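## Task

Arrange the nests so that N1 holds plate E10, N2 holds plate E07 and N3 holds plate E01. Each plate has to rest level within its nest's locators, oriented so its well A1 lies at the nest corner labelled A1. A plate that stays in position only because the robot is holding it does not count. When finished, open the gripper and move it away.

## Robot and tools

Robot: one four-axis plate-moving arm with a gripper that always stays level. Its joints, from base outward, are lift (0.000 to 0.550 m), shoulder (-2.000 to 2.000 rad), elbow (-2.800 to 2.800 rad) and wrist yaw (-12.566 to 12.566 rad). The commanded point, end_effector_position, is midway between the two rubber pads, about 2 to 3 cm behind the fingertips. Fingers point along the gripper's +x axis and close along its y axis. Keep the elbow more than 0.4 rad away from 0, or the arm may fold and fault.

Scene: nests sit in an arc around the arm; going clockwise seen from above they are N1, OUT, N2, N3. OUT starts empty and can serve as a parking spot. Plates are told apart only by their ID labels; well A1 is at the cut-off corner of each plate. A loose object may occasionally get a brief push from outside.

Frames: results report the gripper pose in the scene frame, with origin on the table surface under the arm base, +z up, +y to the left when facing along +x; positions in metres, orientation as quaternion wxyz. The reported hand position can be somewhat wrong, more so far from the base. Motion commands, however, are offsets in the gripper's own axes.

execute_actions: argument actions is a list holding zero or one item. Empty list: just returns the current state. An item with rows (1 to 15 rows) and optional steps (1 to 15, default 15) runs that many control steps of 1/30 s; each row covers one step and the final row repeats if rows run short. An item with only steps (up to 300) is a wait counted from the previous result, reply time included. Optional pictures (boolean) turns camera images on or off. A refused call does nothing to the robot.

A row is five numbers, each in [-1, 1]: dx, dy, dz, rz, opening. The first four are a target offset, not a pose, in the gripper's axes, measured from the gripper pose shown in the latest result (before any result in the scene, or for a second call within one reply, from the robot's pose when the action begins). Every row is counted from that same base, not from the row before. Scale: 1.0 equals 0.6 m for dx, dy, dz and 180 degrees for rz; rz rotates about the gripper z axis from +x toward +y. Opening is absolute: +1 fully open (0.140 m), -1 closed (pads still 0.066 m apart). Closing fully takes at least about 0.6 s. Because offsets start from a measured pose, all zeros means return to that pose, not hold still; repeating a small offset into something rigid does not press harder, but into something yielding it goes further.

Each step the command is clipped to within 70 mm and 16 degrees of the measured pose, then solved by damped inverse kinematics. After an action ends the arm only continues to the last clipped pose, so read the result and send the remainder.

move: target is one row as above (same offset rules and scale, same opening convention); speed is path top speed in m/s, 0.002 to 0.5, default 0.25, with turning capped at twice that value in rad/s. The straight path takes 0.5 to 10 s and is cut off at 10 s. It starts once the robot is still (or after 3 s), ignores obstacles, and the hand may lag, stray, or exceed speed near full reach. Opening is sent at the start. Rotation takes the shorter direction. The result adds a move: line: done (settled near target), off_target, moving, held, fault, plus limits such as paced (pose clipped) or held (some steps blocked; afterwards the arm may speed up sharply), and the distance remaining. Faster contact hits harder, and aiming further beyond contact pushes harder.

wait: seconds 0 to 10; sends nothing new. zoom_image: camera (cam_head_left, cam_head_right, cam_high, cam_low, cam_wrist) and region [x0, y0, x1, y1] in that camera's image pixels, origin top-left, at most 504 by 504. finished_scene: scene number; ends that scene and grades it, irreversibly.

Result lines: Joint positions gives lift, shoulder, elbow, wrist yaw, then pad gap in metres. grip_measured is the finger opening on the command scale (readings may be off by about 1 mm consistently). To hold a plate, command an opening below grip_measured, about 0.04 lower for a firm grip; pads press up to roughly 18 N each, and a fast close can push harder. HELD marks steps where the command was partly or fully withheld; pose unreachable means the clearance check altered or blocked it. Hand target, when shown, is the pose the controller currently drives toward. MOTOR HOT warns near overheating; OVER-TEMPERATURE FAULT means brakes until cooled. The simulation keeps running while you reply.

Cameras (504x504 each): cam_head_left, cam_head_right, cam_high, cam_low, cam_wrist; calibration is approximate.

Avoid: dropping plates from more than a few millimetres, knocking anything off the table, fast or deep pushes into contact, and joint overloads (lift 54.6 N, shoulder 8.19 N m, elbow 4.09 N m, wrist yaw 1.36 N m, held weight included), which stop the arm for 10 s. Holding loads for long heats motors.

Each tool is called in YAML: its name, and indented under it one key for each argument.

## Session

execute_actions:
  actions: []

Scene clock: 0.00 s of 12600.00 s.
end_effector_position=(+0.6987, +0.1012, +0.3796) grip_measured=+1.00 end_effector_quat_wxyz=(+0.905, +0.000, +0.000, -0.425)
Joint positions: [ 0.375  0.803  2.37  -4.051  0.14 ]
Motor temperatures (°C, as the motors report them): [21 18 17 19]
Hand target: +0.699, +0.101, +0.380; +0.905, +0.000, +0.000, -0.425

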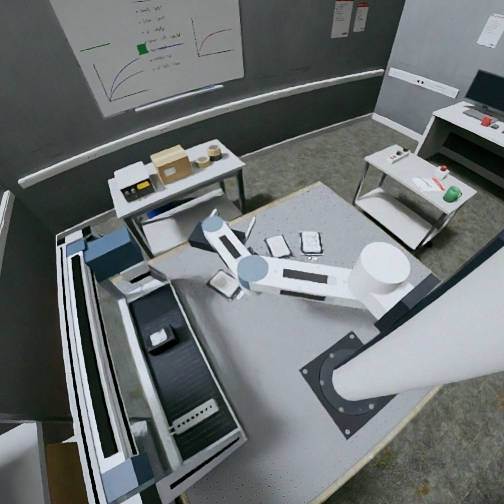

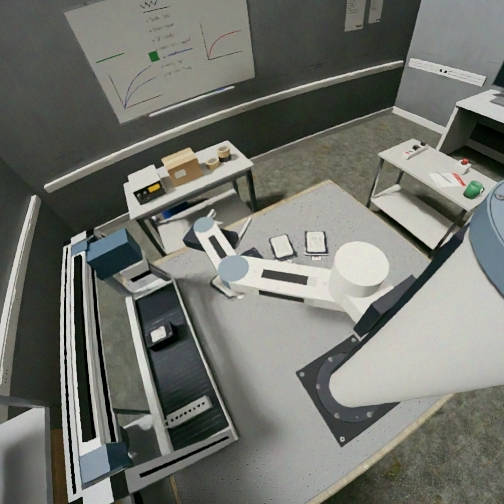

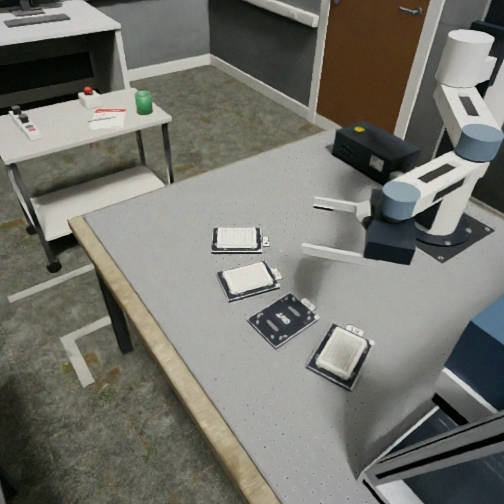

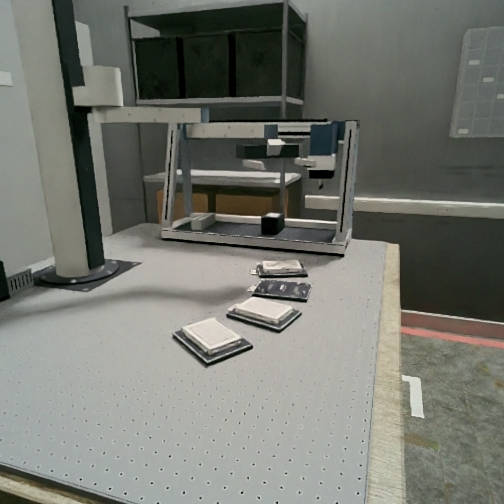

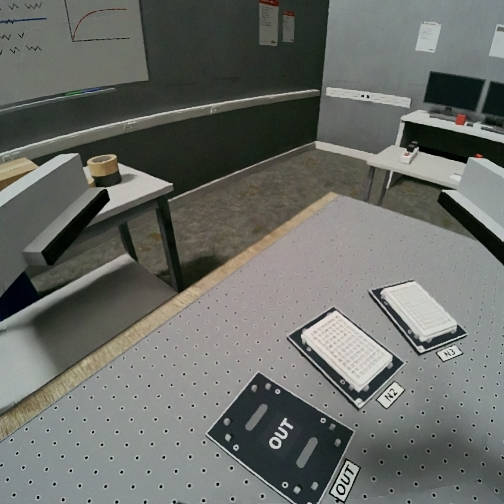

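zoom_image:
  camera: "cam_high"
  region: [200, 215, 390, 400]

zoom_image:
  camera: "cam_wrist"
  region: [200, 270, 480, 504]

zoom_image:
  camera: "cam_low"
  region: [160, 250, 330, 375]

Region (200, 215, 390, 400) of cam_high's 504x504 image, scaled by 2.653, with more detail than that image has; it fills the top 491 rows of this view, and the rest is white.

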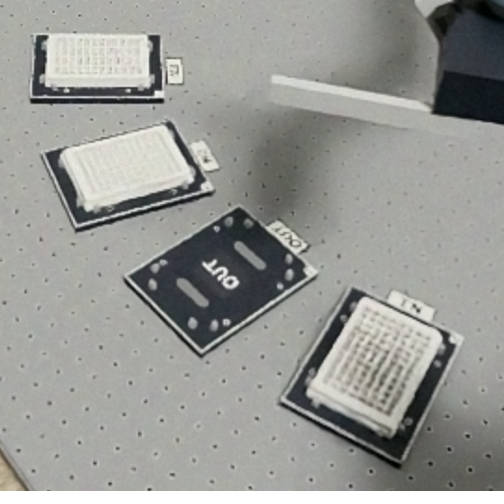

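Region (200, 270, 480, 504) of cam_wrist's 504x504 image, scaled by 1.800, with more detail than that image has; it fills the top 421 rows of this view, and the rest is white.

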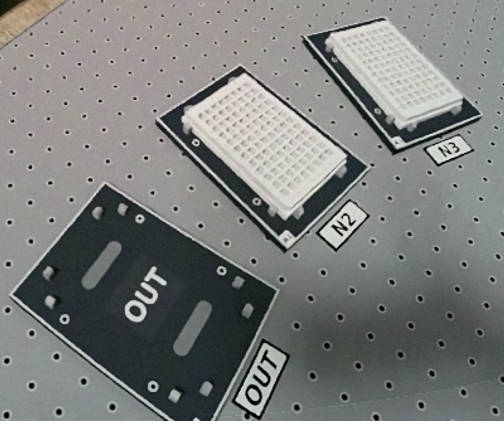

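Region (160, 250, 330, 375) of cam_low's 504x504 image, scaled by 2.965, with more detail than that image has; it fills the top 371 rows of this view, and the rest is white.

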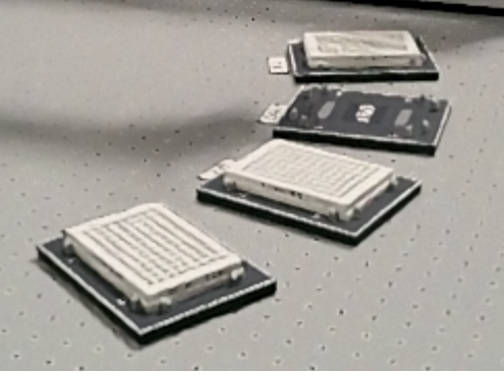

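zoom_image:
  camera: "cam_low"
  region: [170, 290, 300, 365]

move:
  target: [-0.32,-0.33,-0.35,0.3,1]

Region (170, 290, 300, 365) of cam_low's 504x504 image, scaled by 3.877, with more detail than that image has; it fills the top 291 rows of this view, and the rest is white.

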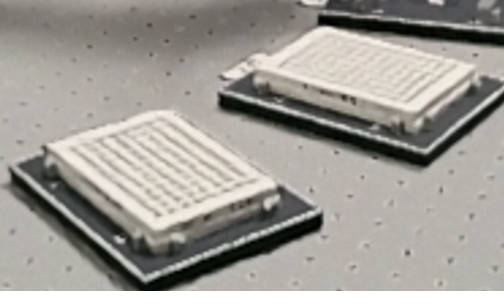

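Scene clock: 21.10 s of 12600.00 s.
end_effector_position=(+0.4236, +0.1228, +0.1696) grip_measured=+1.00 end_effector_quat_wxyz=(+0.999, +0.000, +0.000, +0.032)
Joint positions: [ 0.165  1.835  0.597 -2.368  0.14 ]
Motor temperatures (°C, as the motors report them): [21 18 17 19]
Hand target: +0.424, +0.123, +0.170; +0.999, +0.000, +0.000, +0.032
Off the commanded pose: 0.000 m, 0 deg.
After step 90, 15.87 s passed at rest.
move: done
camera_calibration (this result's frames):
cam_wrist: T_world_to_cam=[[0.0624315, -0.998048, 0.00132717, 0.104935], [-0.596128, -0.0383564, -0.801973, 0.381369], [0.800458, 0.0492772, -0.597359, -0.148396], [0, 0, 0, 1]] pos_world=[0.339578, 0.12667, 0.217063]

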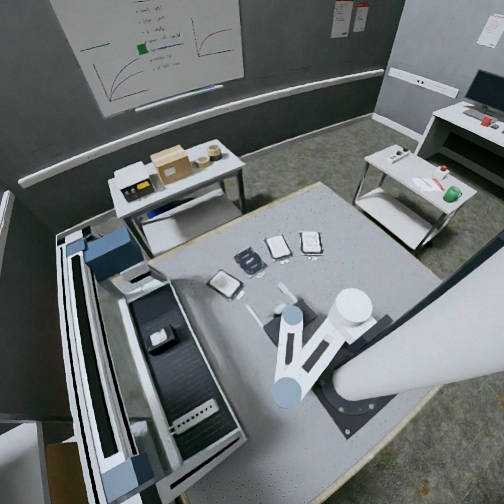

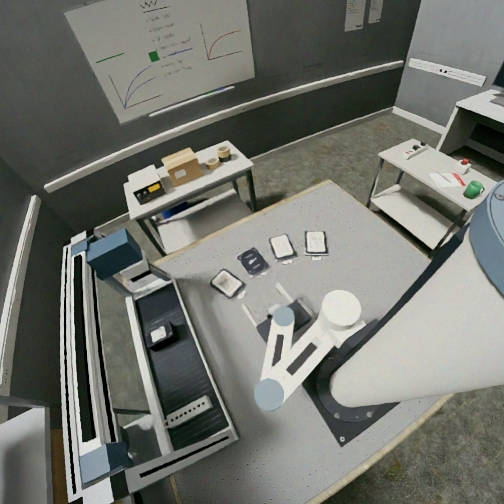

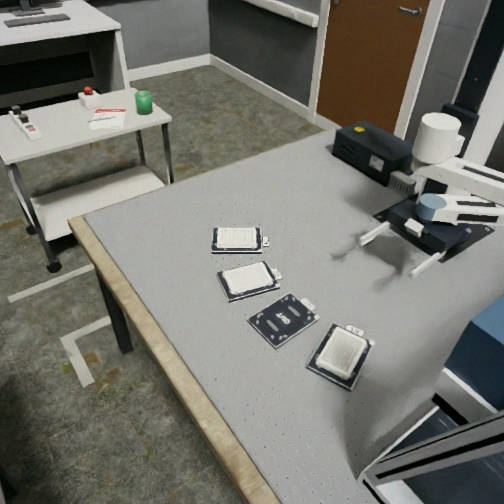

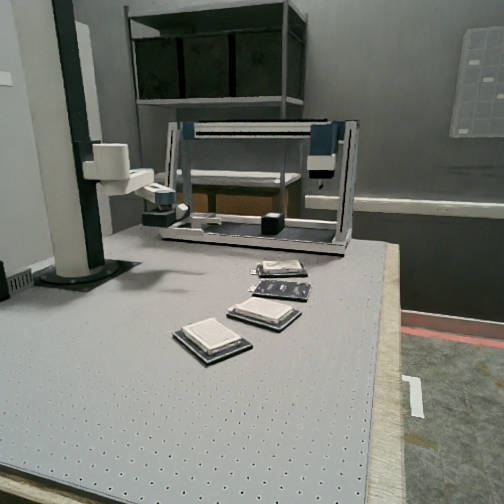

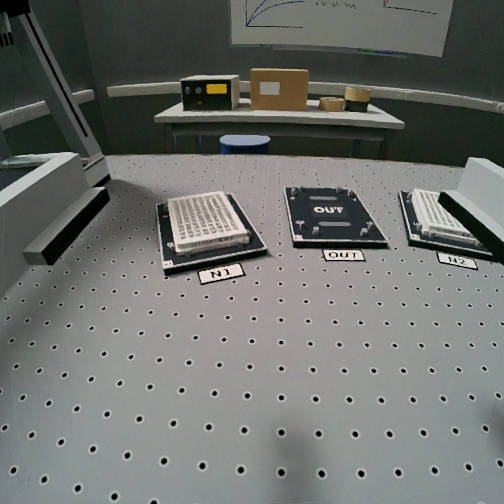

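zoom_image:
  camera: "cam_wrist"
  region: [140, 175, 400, 290]

zoom_image:
  camera: "cam_high"
  region: [300, 315, 385, 400]

zoom_image:
  camera: "cam_high"
  region: [205, 220, 290, 305]

Region (140, 175, 400, 290) of cam_wrist's 504x504 image, scaled by 1.938, with more detail than that image has; it fills the top 223 rows of this view, and the rest is white.

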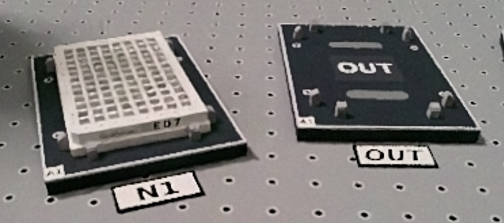

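Region (300, 315, 385, 400) of cam_high's 504x504 image, scaled by 5.929, with more detail than that image has.

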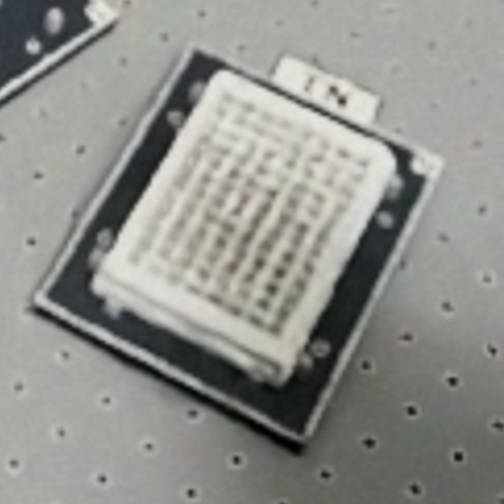

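Region (205, 220, 290, 305) of cam_high's 504x504 image, scaled by 5.929, with more detail than that image has.

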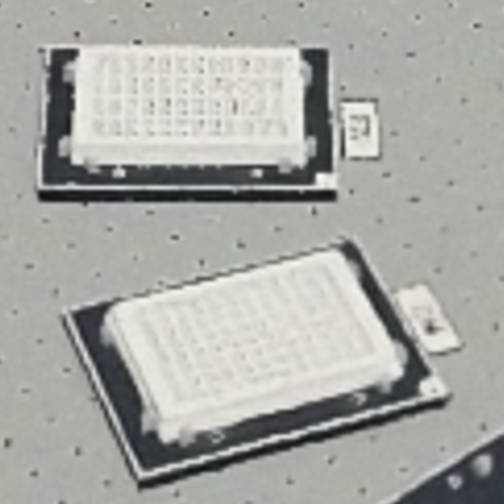

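move:
  target: [0.11,-0.56,-0.08,-0.05,1]

zoom_image:
  camera: "cam_wrist"
  region: [90, 130, 450, 330]

Scene clock: 45.83 s of 12600.00 s.
end_effector_position=(+0.5108, -0.2083, +0.1216) grip_measured=+1.00 end_effector_quat_wxyz=(+0.999, +0.000, +0.000, -0.047)
Joint positions: [ 0.117  0.108  1.114 -1.315  0.14 ]
Motor temperatures (°C, as the motors report them): [21 18 17 19]
Hand target: +0.511, -0.208, +0.122; +0.999, +0.000, +0.000, -0.047
Off the commanded pose: 0.000 m, 0 deg.
After step 90, 19.90 s passed at rest.
move: done
camera_calibration (this result's frames):
cam_wrist: T_world_to_cam=[[-0.0943052, -0.995542, 0.00132717, -0.150329], [-0.594798, 0.0552746, -0.801973, 0.400943], [0.798325, -0.0764196, -0.597359, -0.25563], [0, 0, 0, 1]] pos_world=[0.428379, -0.191356, 0.169042]

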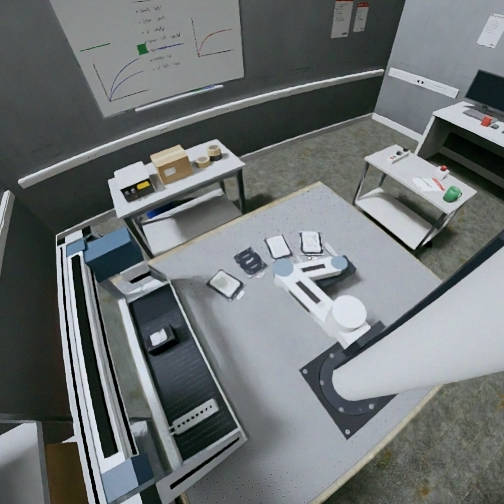

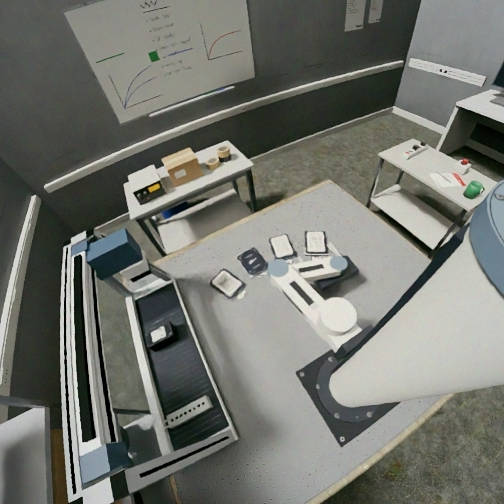

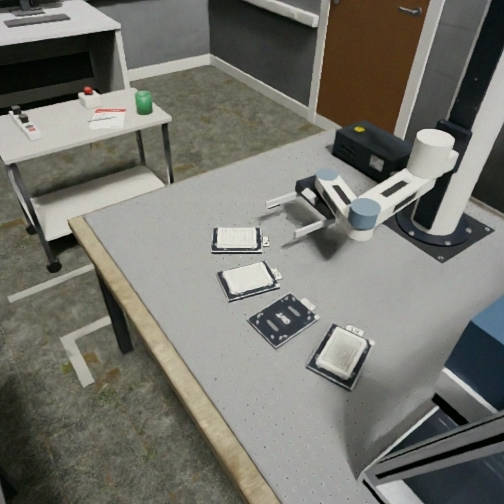

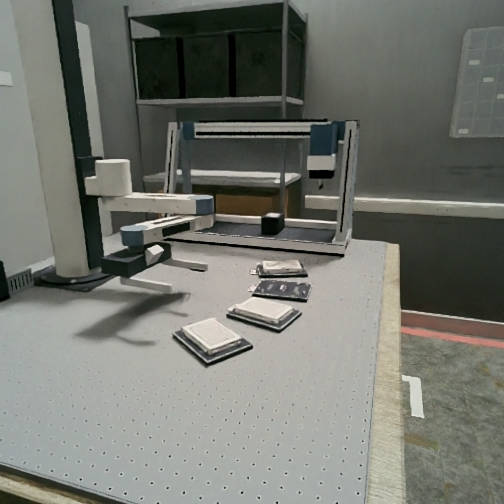

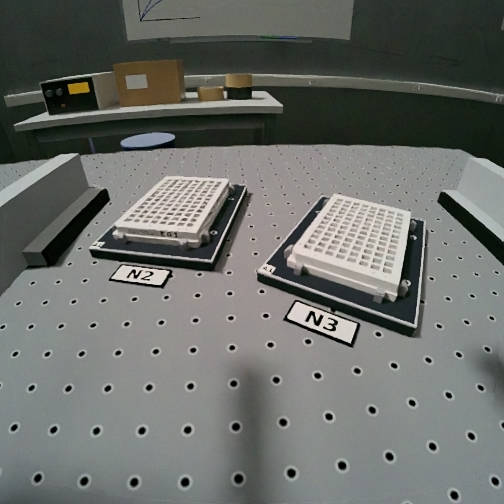

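Region (90, 130, 450, 330) of cam_wrist's 504x504 image, scaled by 1.400, with more detail than that image has.

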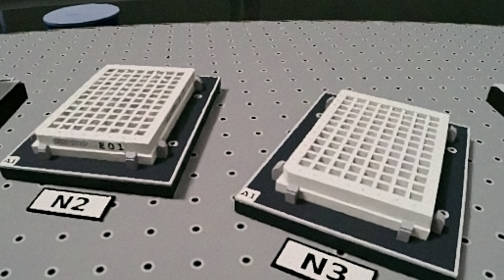

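move:
  target: [0.16,-0.114,-0.03,-0.148,1]

Scene clock: 83.83 s of 12600.00 s.
end_effector_position=(+0.6001, -0.2853, +0.1035) grip_measured=+1.00 end_effector_quat_wxyz=(+0.961, +0.000, +0.000, -0.275)
Joint positions: [ 0.099  0.097  1.589 -2.243  0.14 ]
Motor temperatures (°C, as the motors report them): [21 18 17 19]
Hand target: +0.600, -0.285, +0.104; +0.961, +0.000, +0.000, -0.275
Off the commanded pose: 0.000 m, 0 deg.
After step 90, 33.73 s passed at rest.
move: done
camera_calibration (this result's frames):
cam_wrist: T_world_to_cam=[[-0.530172, -0.847889, 0.00132717, 0.0851793], [-0.50706, 0.315801, -0.801973, 0.465565], [0.679565, -0.425856, -0.597359, -0.372017], [0, 0, 0, 1]] pos_world=[0.534039, -0.233229, 0.15103]

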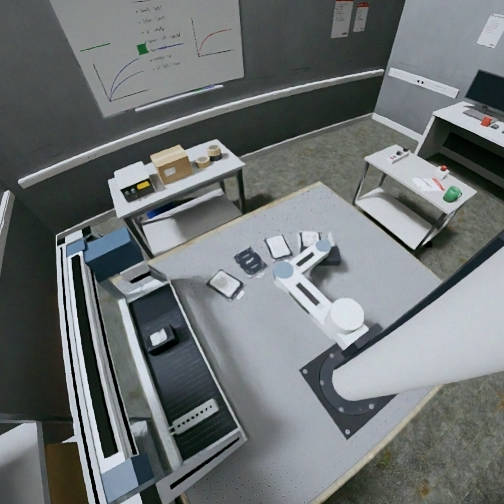

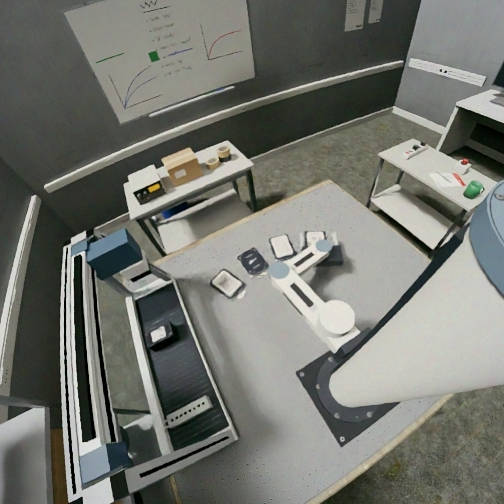

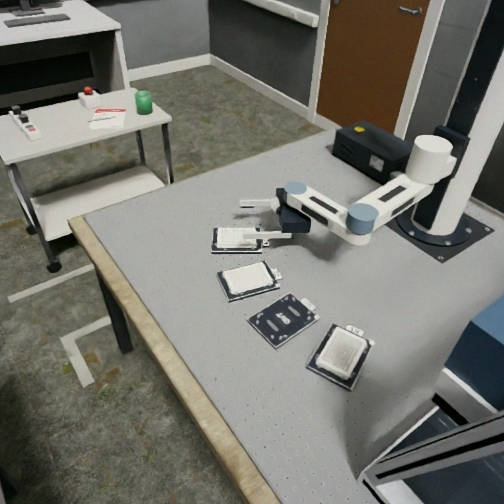

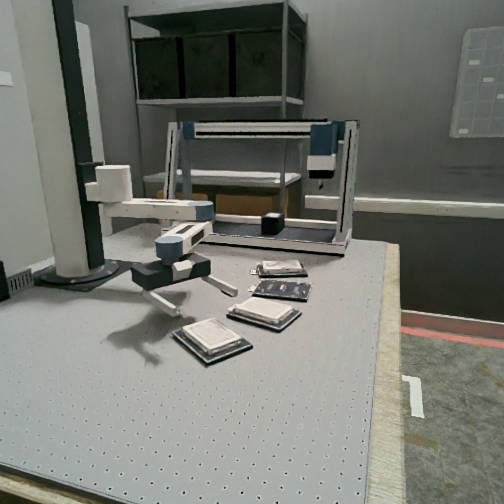

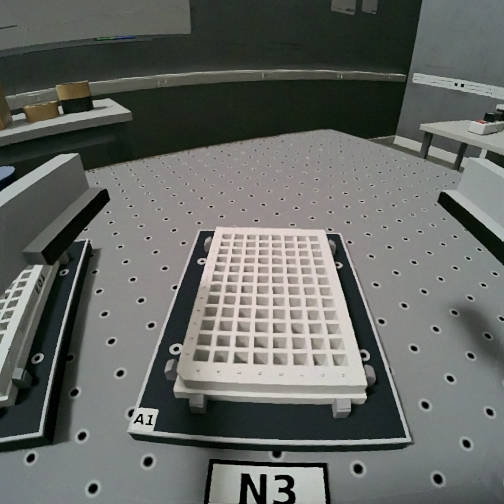

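zoom_image:
  camera: "cam_wrist"
  region: [120, 210, 420, 460]

Region (120, 210, 420, 460) of cam_wrist's 504x504 image, scaled by 1.680, with more detail than that image has.

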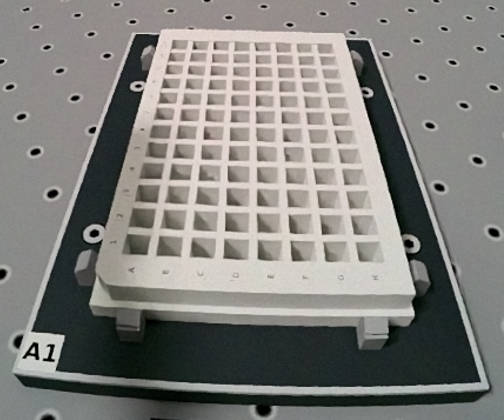

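move:
  target: [0.068,-0.002,-0.115,-0.014,0.4]
  speed: 0.08

Scene clock: 101.90 s of 12600.00 s.
end_effector_position=(+0.6341, -0.3078, +0.0345) grip_measured=+0.40 end_effector_quat_wxyz=(+0.955, +0.000, +0.000, -0.296)
Joint positions: [ 0.029  0.01   1.83  -2.44   0.118]
Motor temperatures (°C, as the motors report them): [21 18 17 19]
Hand target: +0.634, -0.308, +0.035; +0.955, +0.000, +0.000, -0.296
Off the commanded pose: 0.000 m, 0 deg.
After step 90, 13.77 s passed at rest.
move: done
camera_calibration (this result's frames):
cam_wrist: T_world_to_cam=[[-0.566612, -0.823984, 0.00132717, 0.114667], [-0.492818, 0.337595, -0.801973, 0.432253], [0.660364, -0.455062, -0.597359, -0.442805], [0, 0, 0, 1]] pos_world=[0.570407, -0.252946, 0.0819894]

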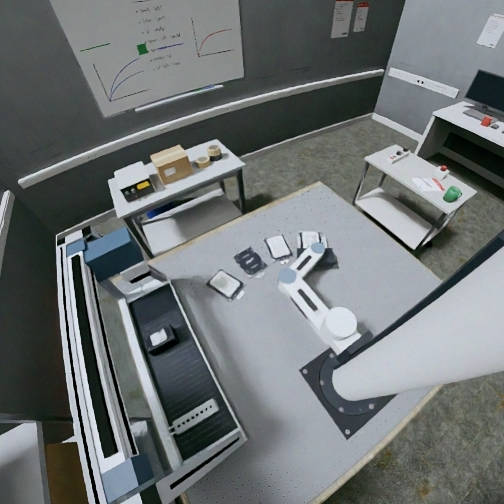

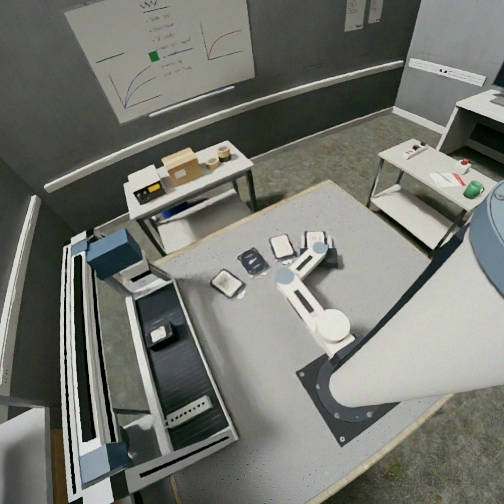

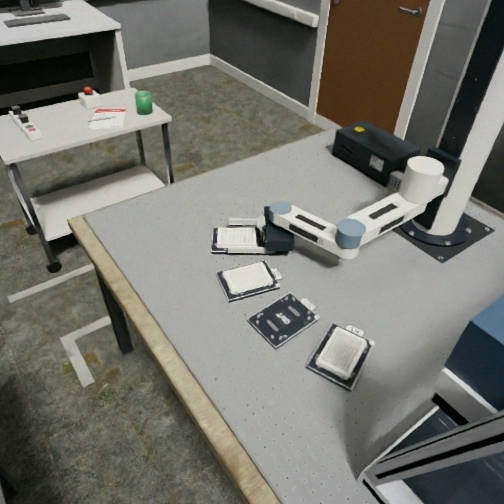

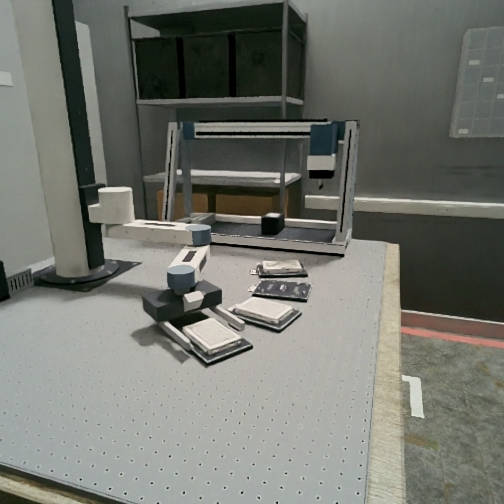

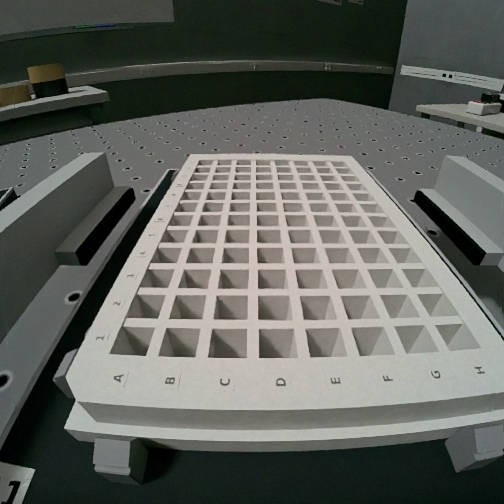

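execute_actions:
  actions:
    - {"rows":[[-0.002,0,-0.003,0,0.2],[-0.002,0,-0.003,0,0],[-0.002,0,-0.003,0,-0.15],[-0.002,0,-0.003,0,-0.3],[-0.002,0,-0.003,0,-0.35],[-0.002,0,-0.003,0,-0.4],[-0.002,0,-0.003,0,-0.44],[-0.002,0,-0.003,0,-0.48],[-0.002,0,-0.003,0,-0.5],[-0.002,0,-0.003,0,-0.52],[-0.002,0,-0.003,0,-0.54],[-0.002,0,-0.003,0,-0.56],[-0.002,0,-0.003,0,-0.58],[-0.002,0,-0.003,0,-0.6]]}

wait:
  seconds: 0.3

Scene clock: 112.57 s of 12600.00 s.
end_effector_position=(+0.6332, -0.3071, +0.0330) grip_measured=-0.55 end_effector_quat_wxyz=(+0.955, +0.000, +0.000, -0.296)
Joint positions: [ 0.028  0.013  1.822 -2.436  0.083]
Motor temperatures (°C, as the motors report them): [21 18 17 19]
Hand target: +0.633, -0.307, +0.033; +0.955, +0.000, +0.000, -0.296
Off the commanded pose: 0.000 m, 0 deg.
Steps of this call (steps 1 to 90: nothing new was sent; then 7.17 s passed at rest; steps 91 to 105: all 15 steps of this action). Readings (end_effector_position):
91: (+0.6341, -0.3078, +0.0345)
92: (+0.6334, -0.3074, +0.0333)
94: (+0.6331, -0.3072, +0.0326)
98: (+0.6331, -0.3072, +0.0327)
105: the state above
camera_calibration (this result's frames):
cam_wrist: T_world_to_cam=[[-0.56615, -0.824301, 0.00132717, 0.114412], [-0.493007, 0.337318, -0.801973, 0.430415], [0.660619, -0.454691, -0.597359, -0.442782], [0, 0, 0, 1]] pos_world=[0.569482, -0.252207, 0.0805292]

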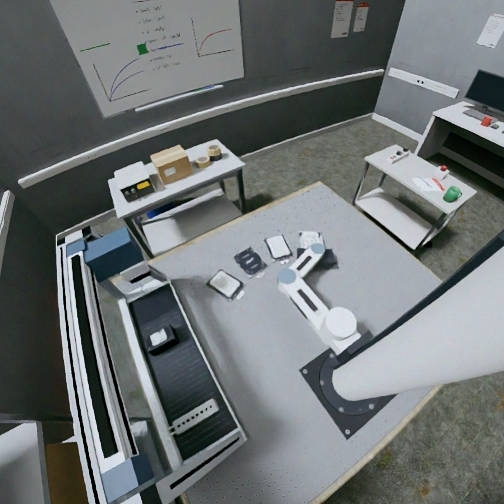

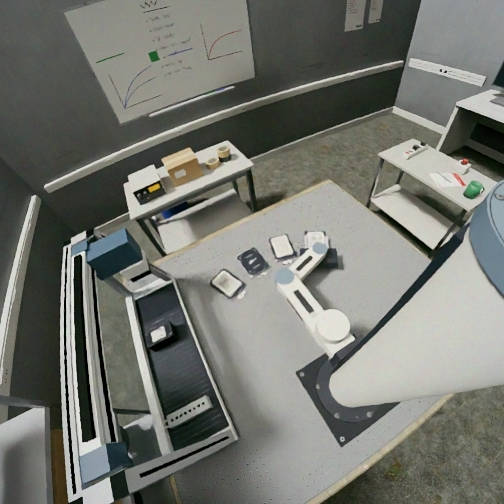

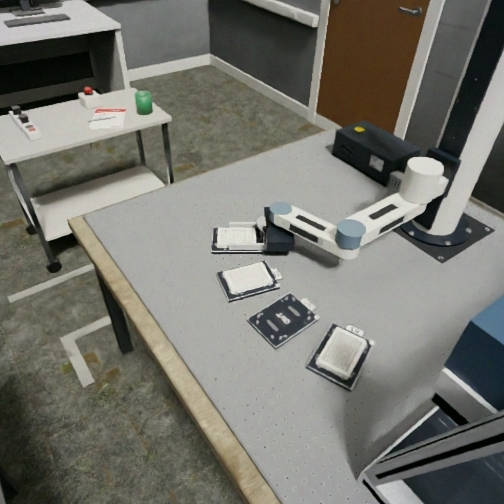

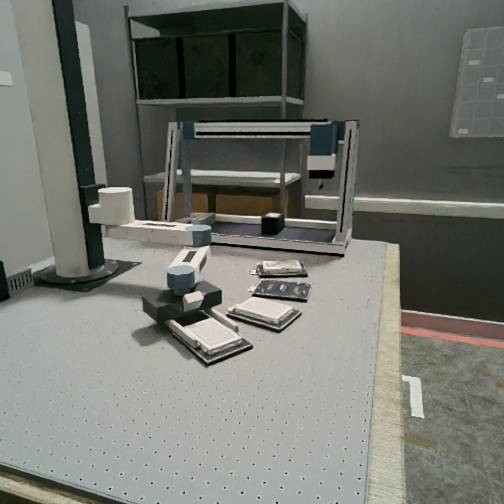

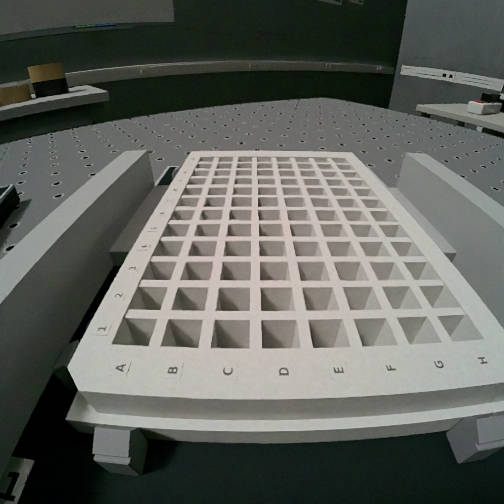

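Scene clock: 112.87 s of 12600.00 s.
end_effector_position=(+0.6332, -0.3071, +0.0330) grip_measured=-0.55 end_effector_quat_wxyz=(+0.955, +0.000, +0.000, -0.296)
Joint positions: [ 0.028  0.013  1.822 -2.436  0.083]
Motor temperatures (°C, as the motors report them): [21 18 17 19]
Hand target: +0.633, -0.307, +0.033; +0.955, +0.000, +0.000, -0.296
Off the commanded pose: 0.000 m, 0 deg.
Steps of this call (steps 1 to 9: nothing new was sent). Readings (end_effector_position):
1: (+0.6332, -0.3071, +0.0330)
2: (+0.6332, -0.3071, +0.0330)
4: (+0.6332, -0.3071, +0.0330)
8: (+0.6332, -0.3071, +0.0330)
9: the state above
camera_calibration (this result's frames):
cam_wrist: T_world_to_cam=[[-0.56615, -0.824301, 0.00132717, 0.114412], [-0.493007, 0.337318, -0.801973, 0.430415], [0.660619, -0.454691, -0.597359, -0.442782], [0, 0, 0, 1]] pos_world=[0.569482, -0.252207, 0.0805292]

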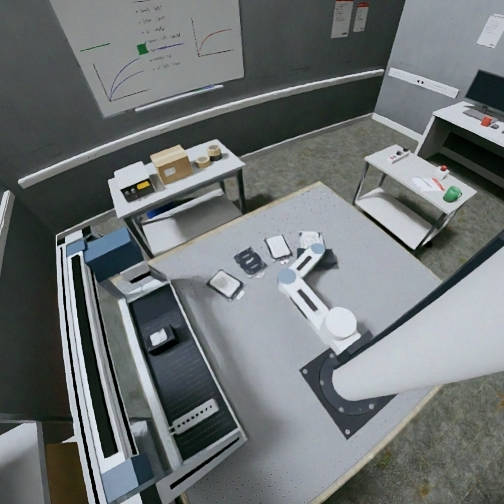

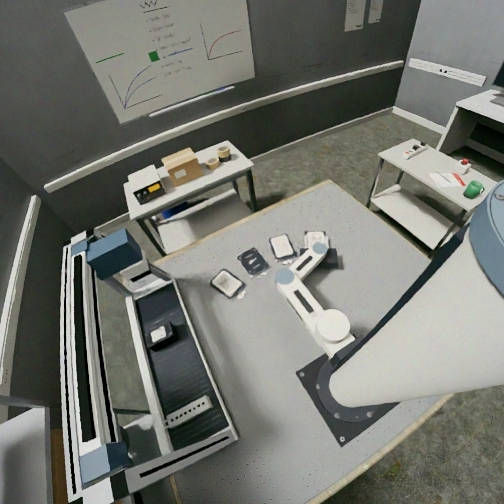

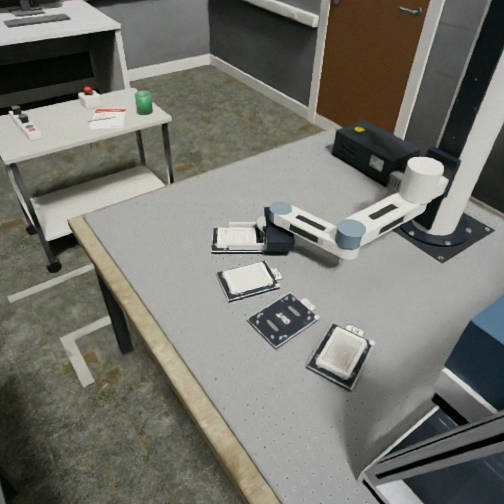

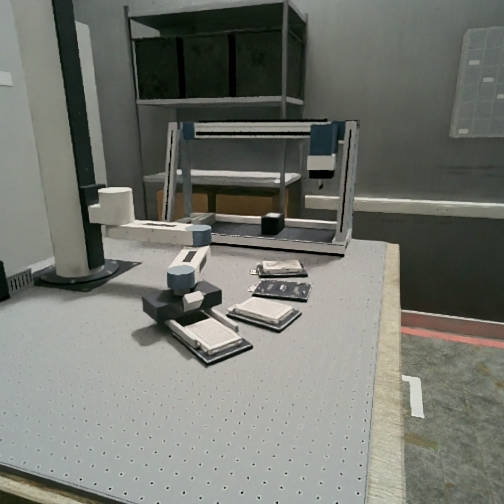

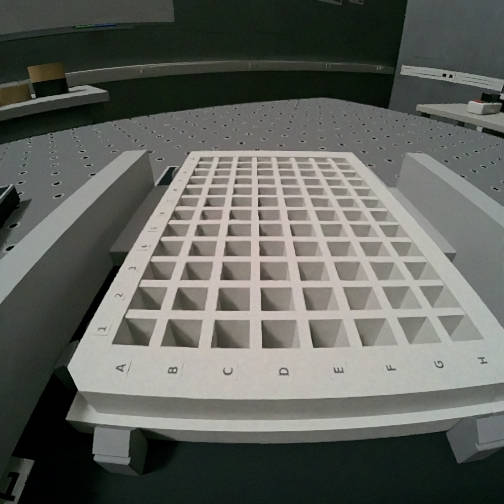

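move:
  target: [0,0,0.06,0,-0.6]
  speed: 0.08

move:
  target: [-0.53,0.32,0,0.19,-0.6]

move:
  target: [0,0,-0.08,0,-0.6]
  speed: 0.06

zoom_image:
  camera: "cam_low"
  region: [150, 240, 270, 320]

Scene clock: 125.47 s of 12600.00 s.
end_effector_position=(+0.6332, -0.3071, +0.0691) grip_measured=-0.55 end_effector_quat_wxyz=(+0.955, +0.000, +0.000, -0.296)
Joint positions: [ 0.064  0.013  1.822 -2.436  0.083]
Motor temperatures (°C, as the motors report them): [21 18 17 19]
Hand target: +0.633, -0.307, +0.069; +0.955, +0.000, +0.000, -0.296
Off the commanded pose: 0.000 m, 0 deg.
After step 90, 8.87 s passed at rest.
move: done
camera_calibration (this result's frames):
cam_wrist: T_world_to_cam=[[-0.566122, -0.824321, 0.00132717, 0.114352], [-0.493019, 0.337301, -0.801973, 0.459314], [0.660635, -0.454669, -0.597359, -0.421268], [0, 0, 0, 1]] pos_world=[0.569492, -0.252202, 0.116557]

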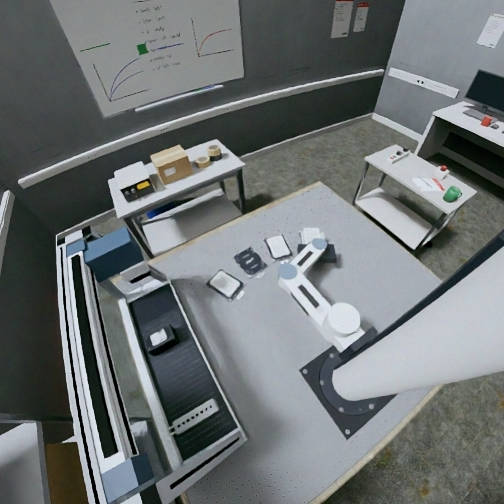

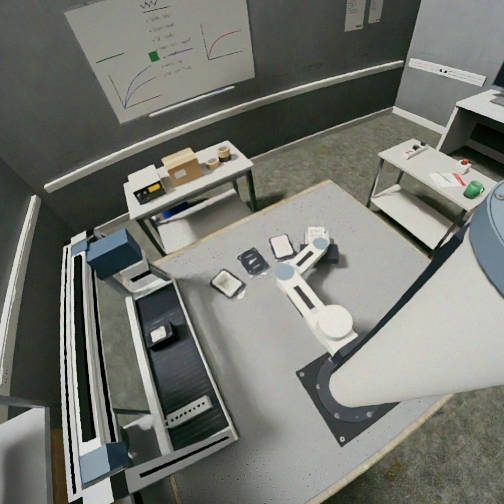

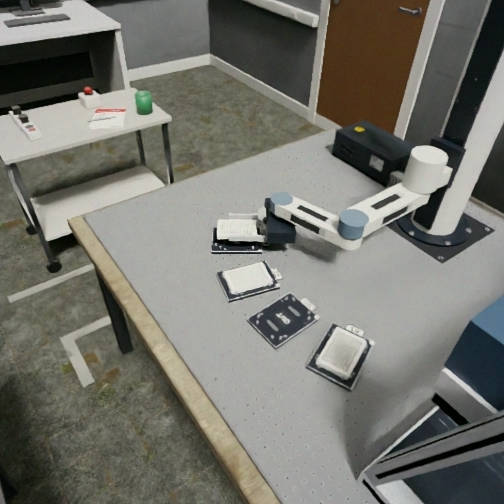

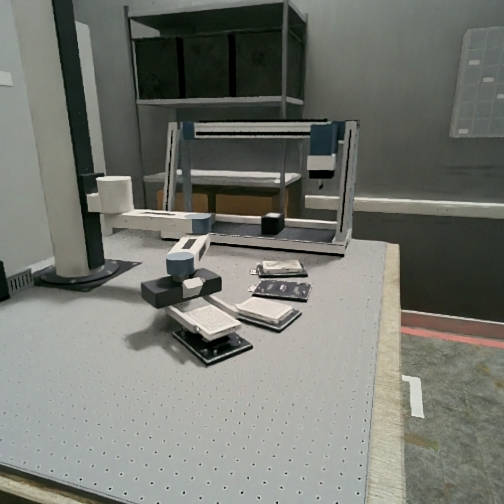

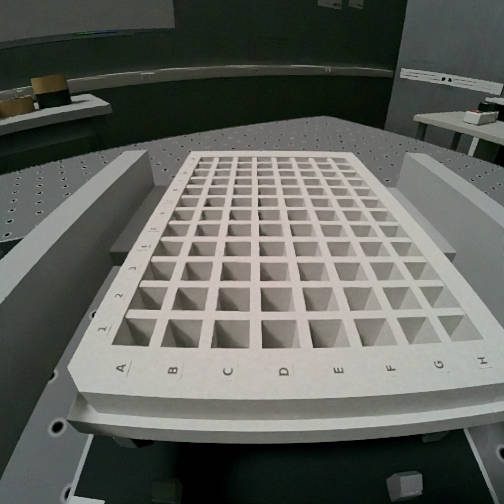

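Scene clock: 127.40 s of 12600.00 s.
end_effector_position=(+0.4794, +0.0312, +0.0691) grip_measured=-0.55 end_effector_quat_wxyz=(+1.000, +0.000, +0.000, -0.002)
Joint positions: [ 0.064  1.213  0.638 -1.854  0.083]
Motor temperatures (°C, as the motors report them): [21 18 17 19]
Hand target: +0.479, +0.031, +0.069; +1.000, +0.000, +0.000, -0.002
Off the commanded pose: 0.000 m, 0 deg.
move: done
camera_calibration (this result's frames):
cam_wrist: T_world_to_cam=[[-0.00448487, -0.999989, 0.00132717, 0.0423075], [-0.597358, 0.00161474, -0.801973, 0.329855], [0.801962, -0.00438954, -0.597359, -0.247655], [0, 0, 0, 1]] pos_world=[0.395842, 0.0406873, 0.11654]

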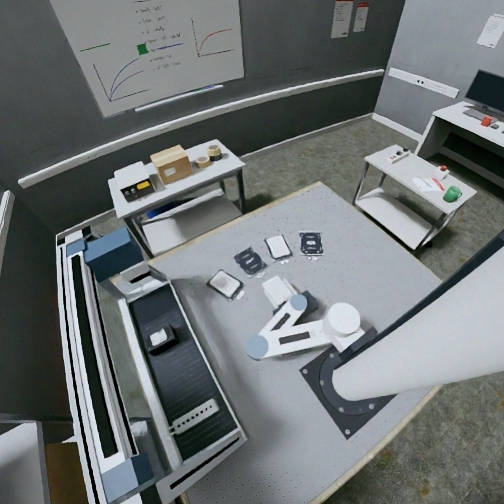

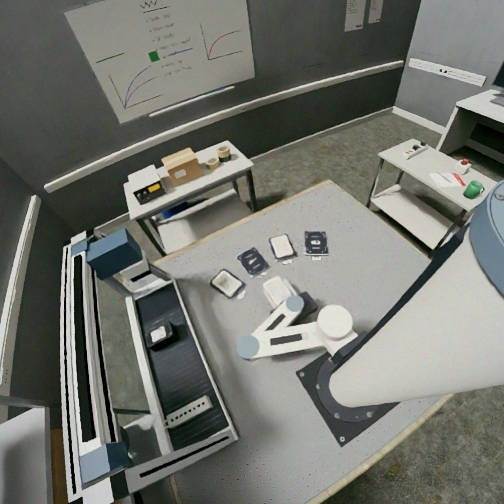

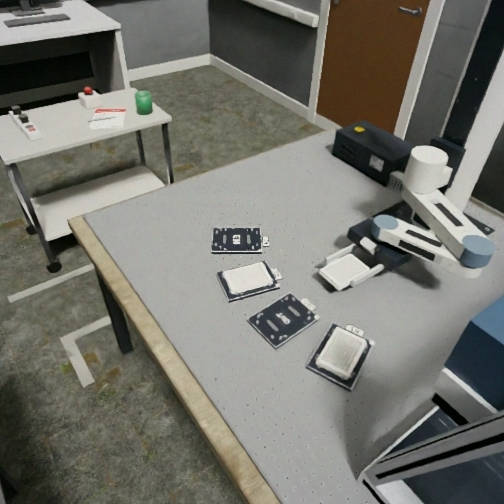

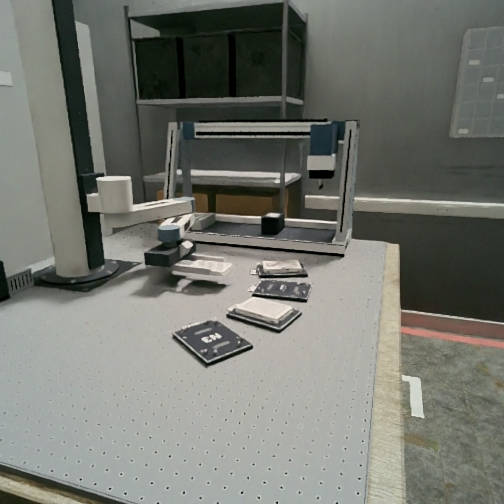

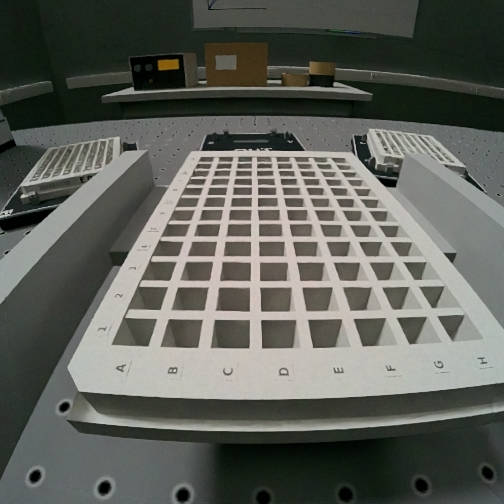

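Scene clock: 128.47 s of 12600.00 s.
end_effector_position=(+0.4794, +0.0312, +0.0211) grip_measured=-0.55 end_effector_quat_wxyz=(+1.000, +0.000, +0.000, -0.002)
Joint positions: [ 0.016  1.213  0.638 -1.854  0.083]
Motor temperatures (°C, as the motors report them): [21 18 17 19]
Hand target: +0.479, +0.031, +0.021; +1.000, +0.000, +0.000, -0.002
Off the commanded pose: 0.000 m, 0 deg.
move: done
camera_calibration (this result's frames):
cam_wrist: T_world_to_cam=[[-0.00446502, -0.999989, 0.00132717, 0.0423634], [-0.597359, 0.00160288, -0.801973, 0.29142], [0.801962, -0.00437362, -0.597359, -0.276276], [0, 0, 0, 1]] pos_world=[0.395834, 0.0406875, 0.0686189]

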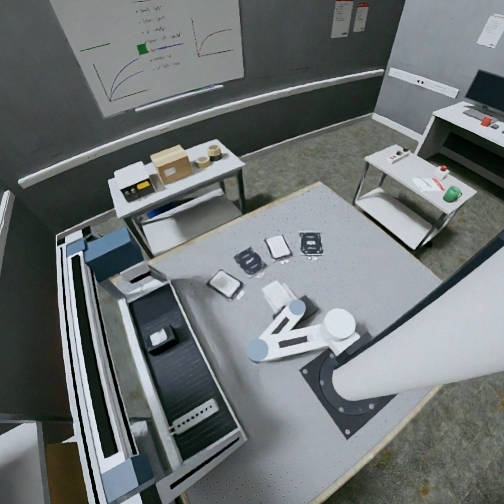

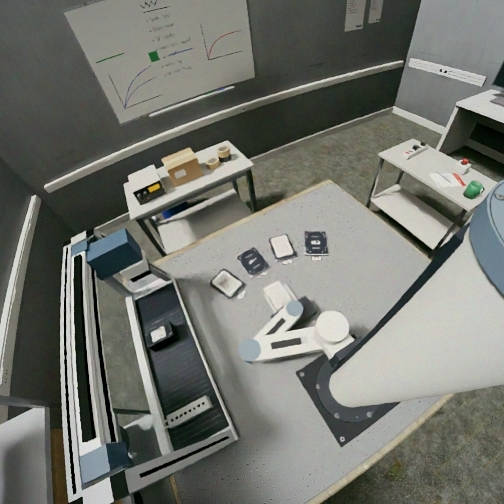

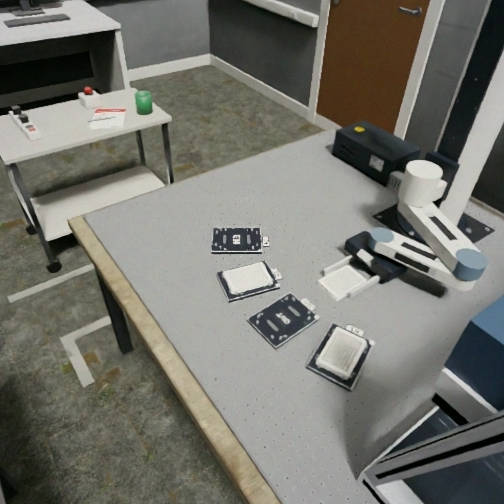

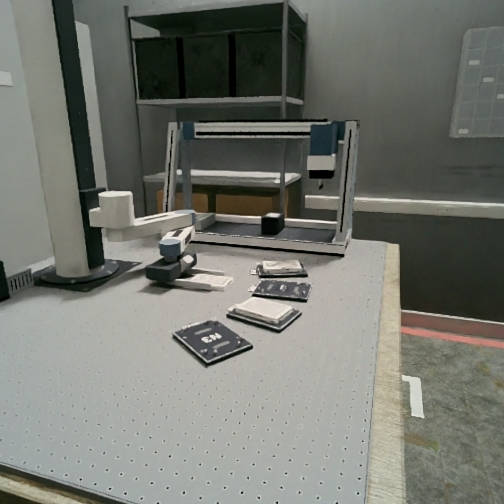

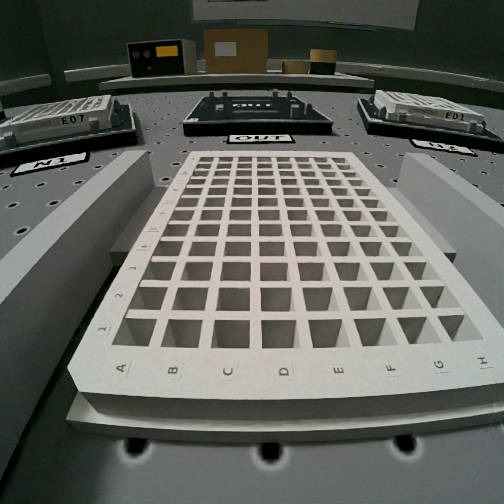

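Region (150, 240, 270, 320) of cam_low's 504x504 image, scaled by 4.200, with more detail than that image has.

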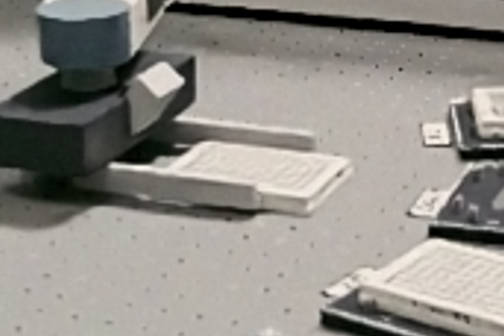

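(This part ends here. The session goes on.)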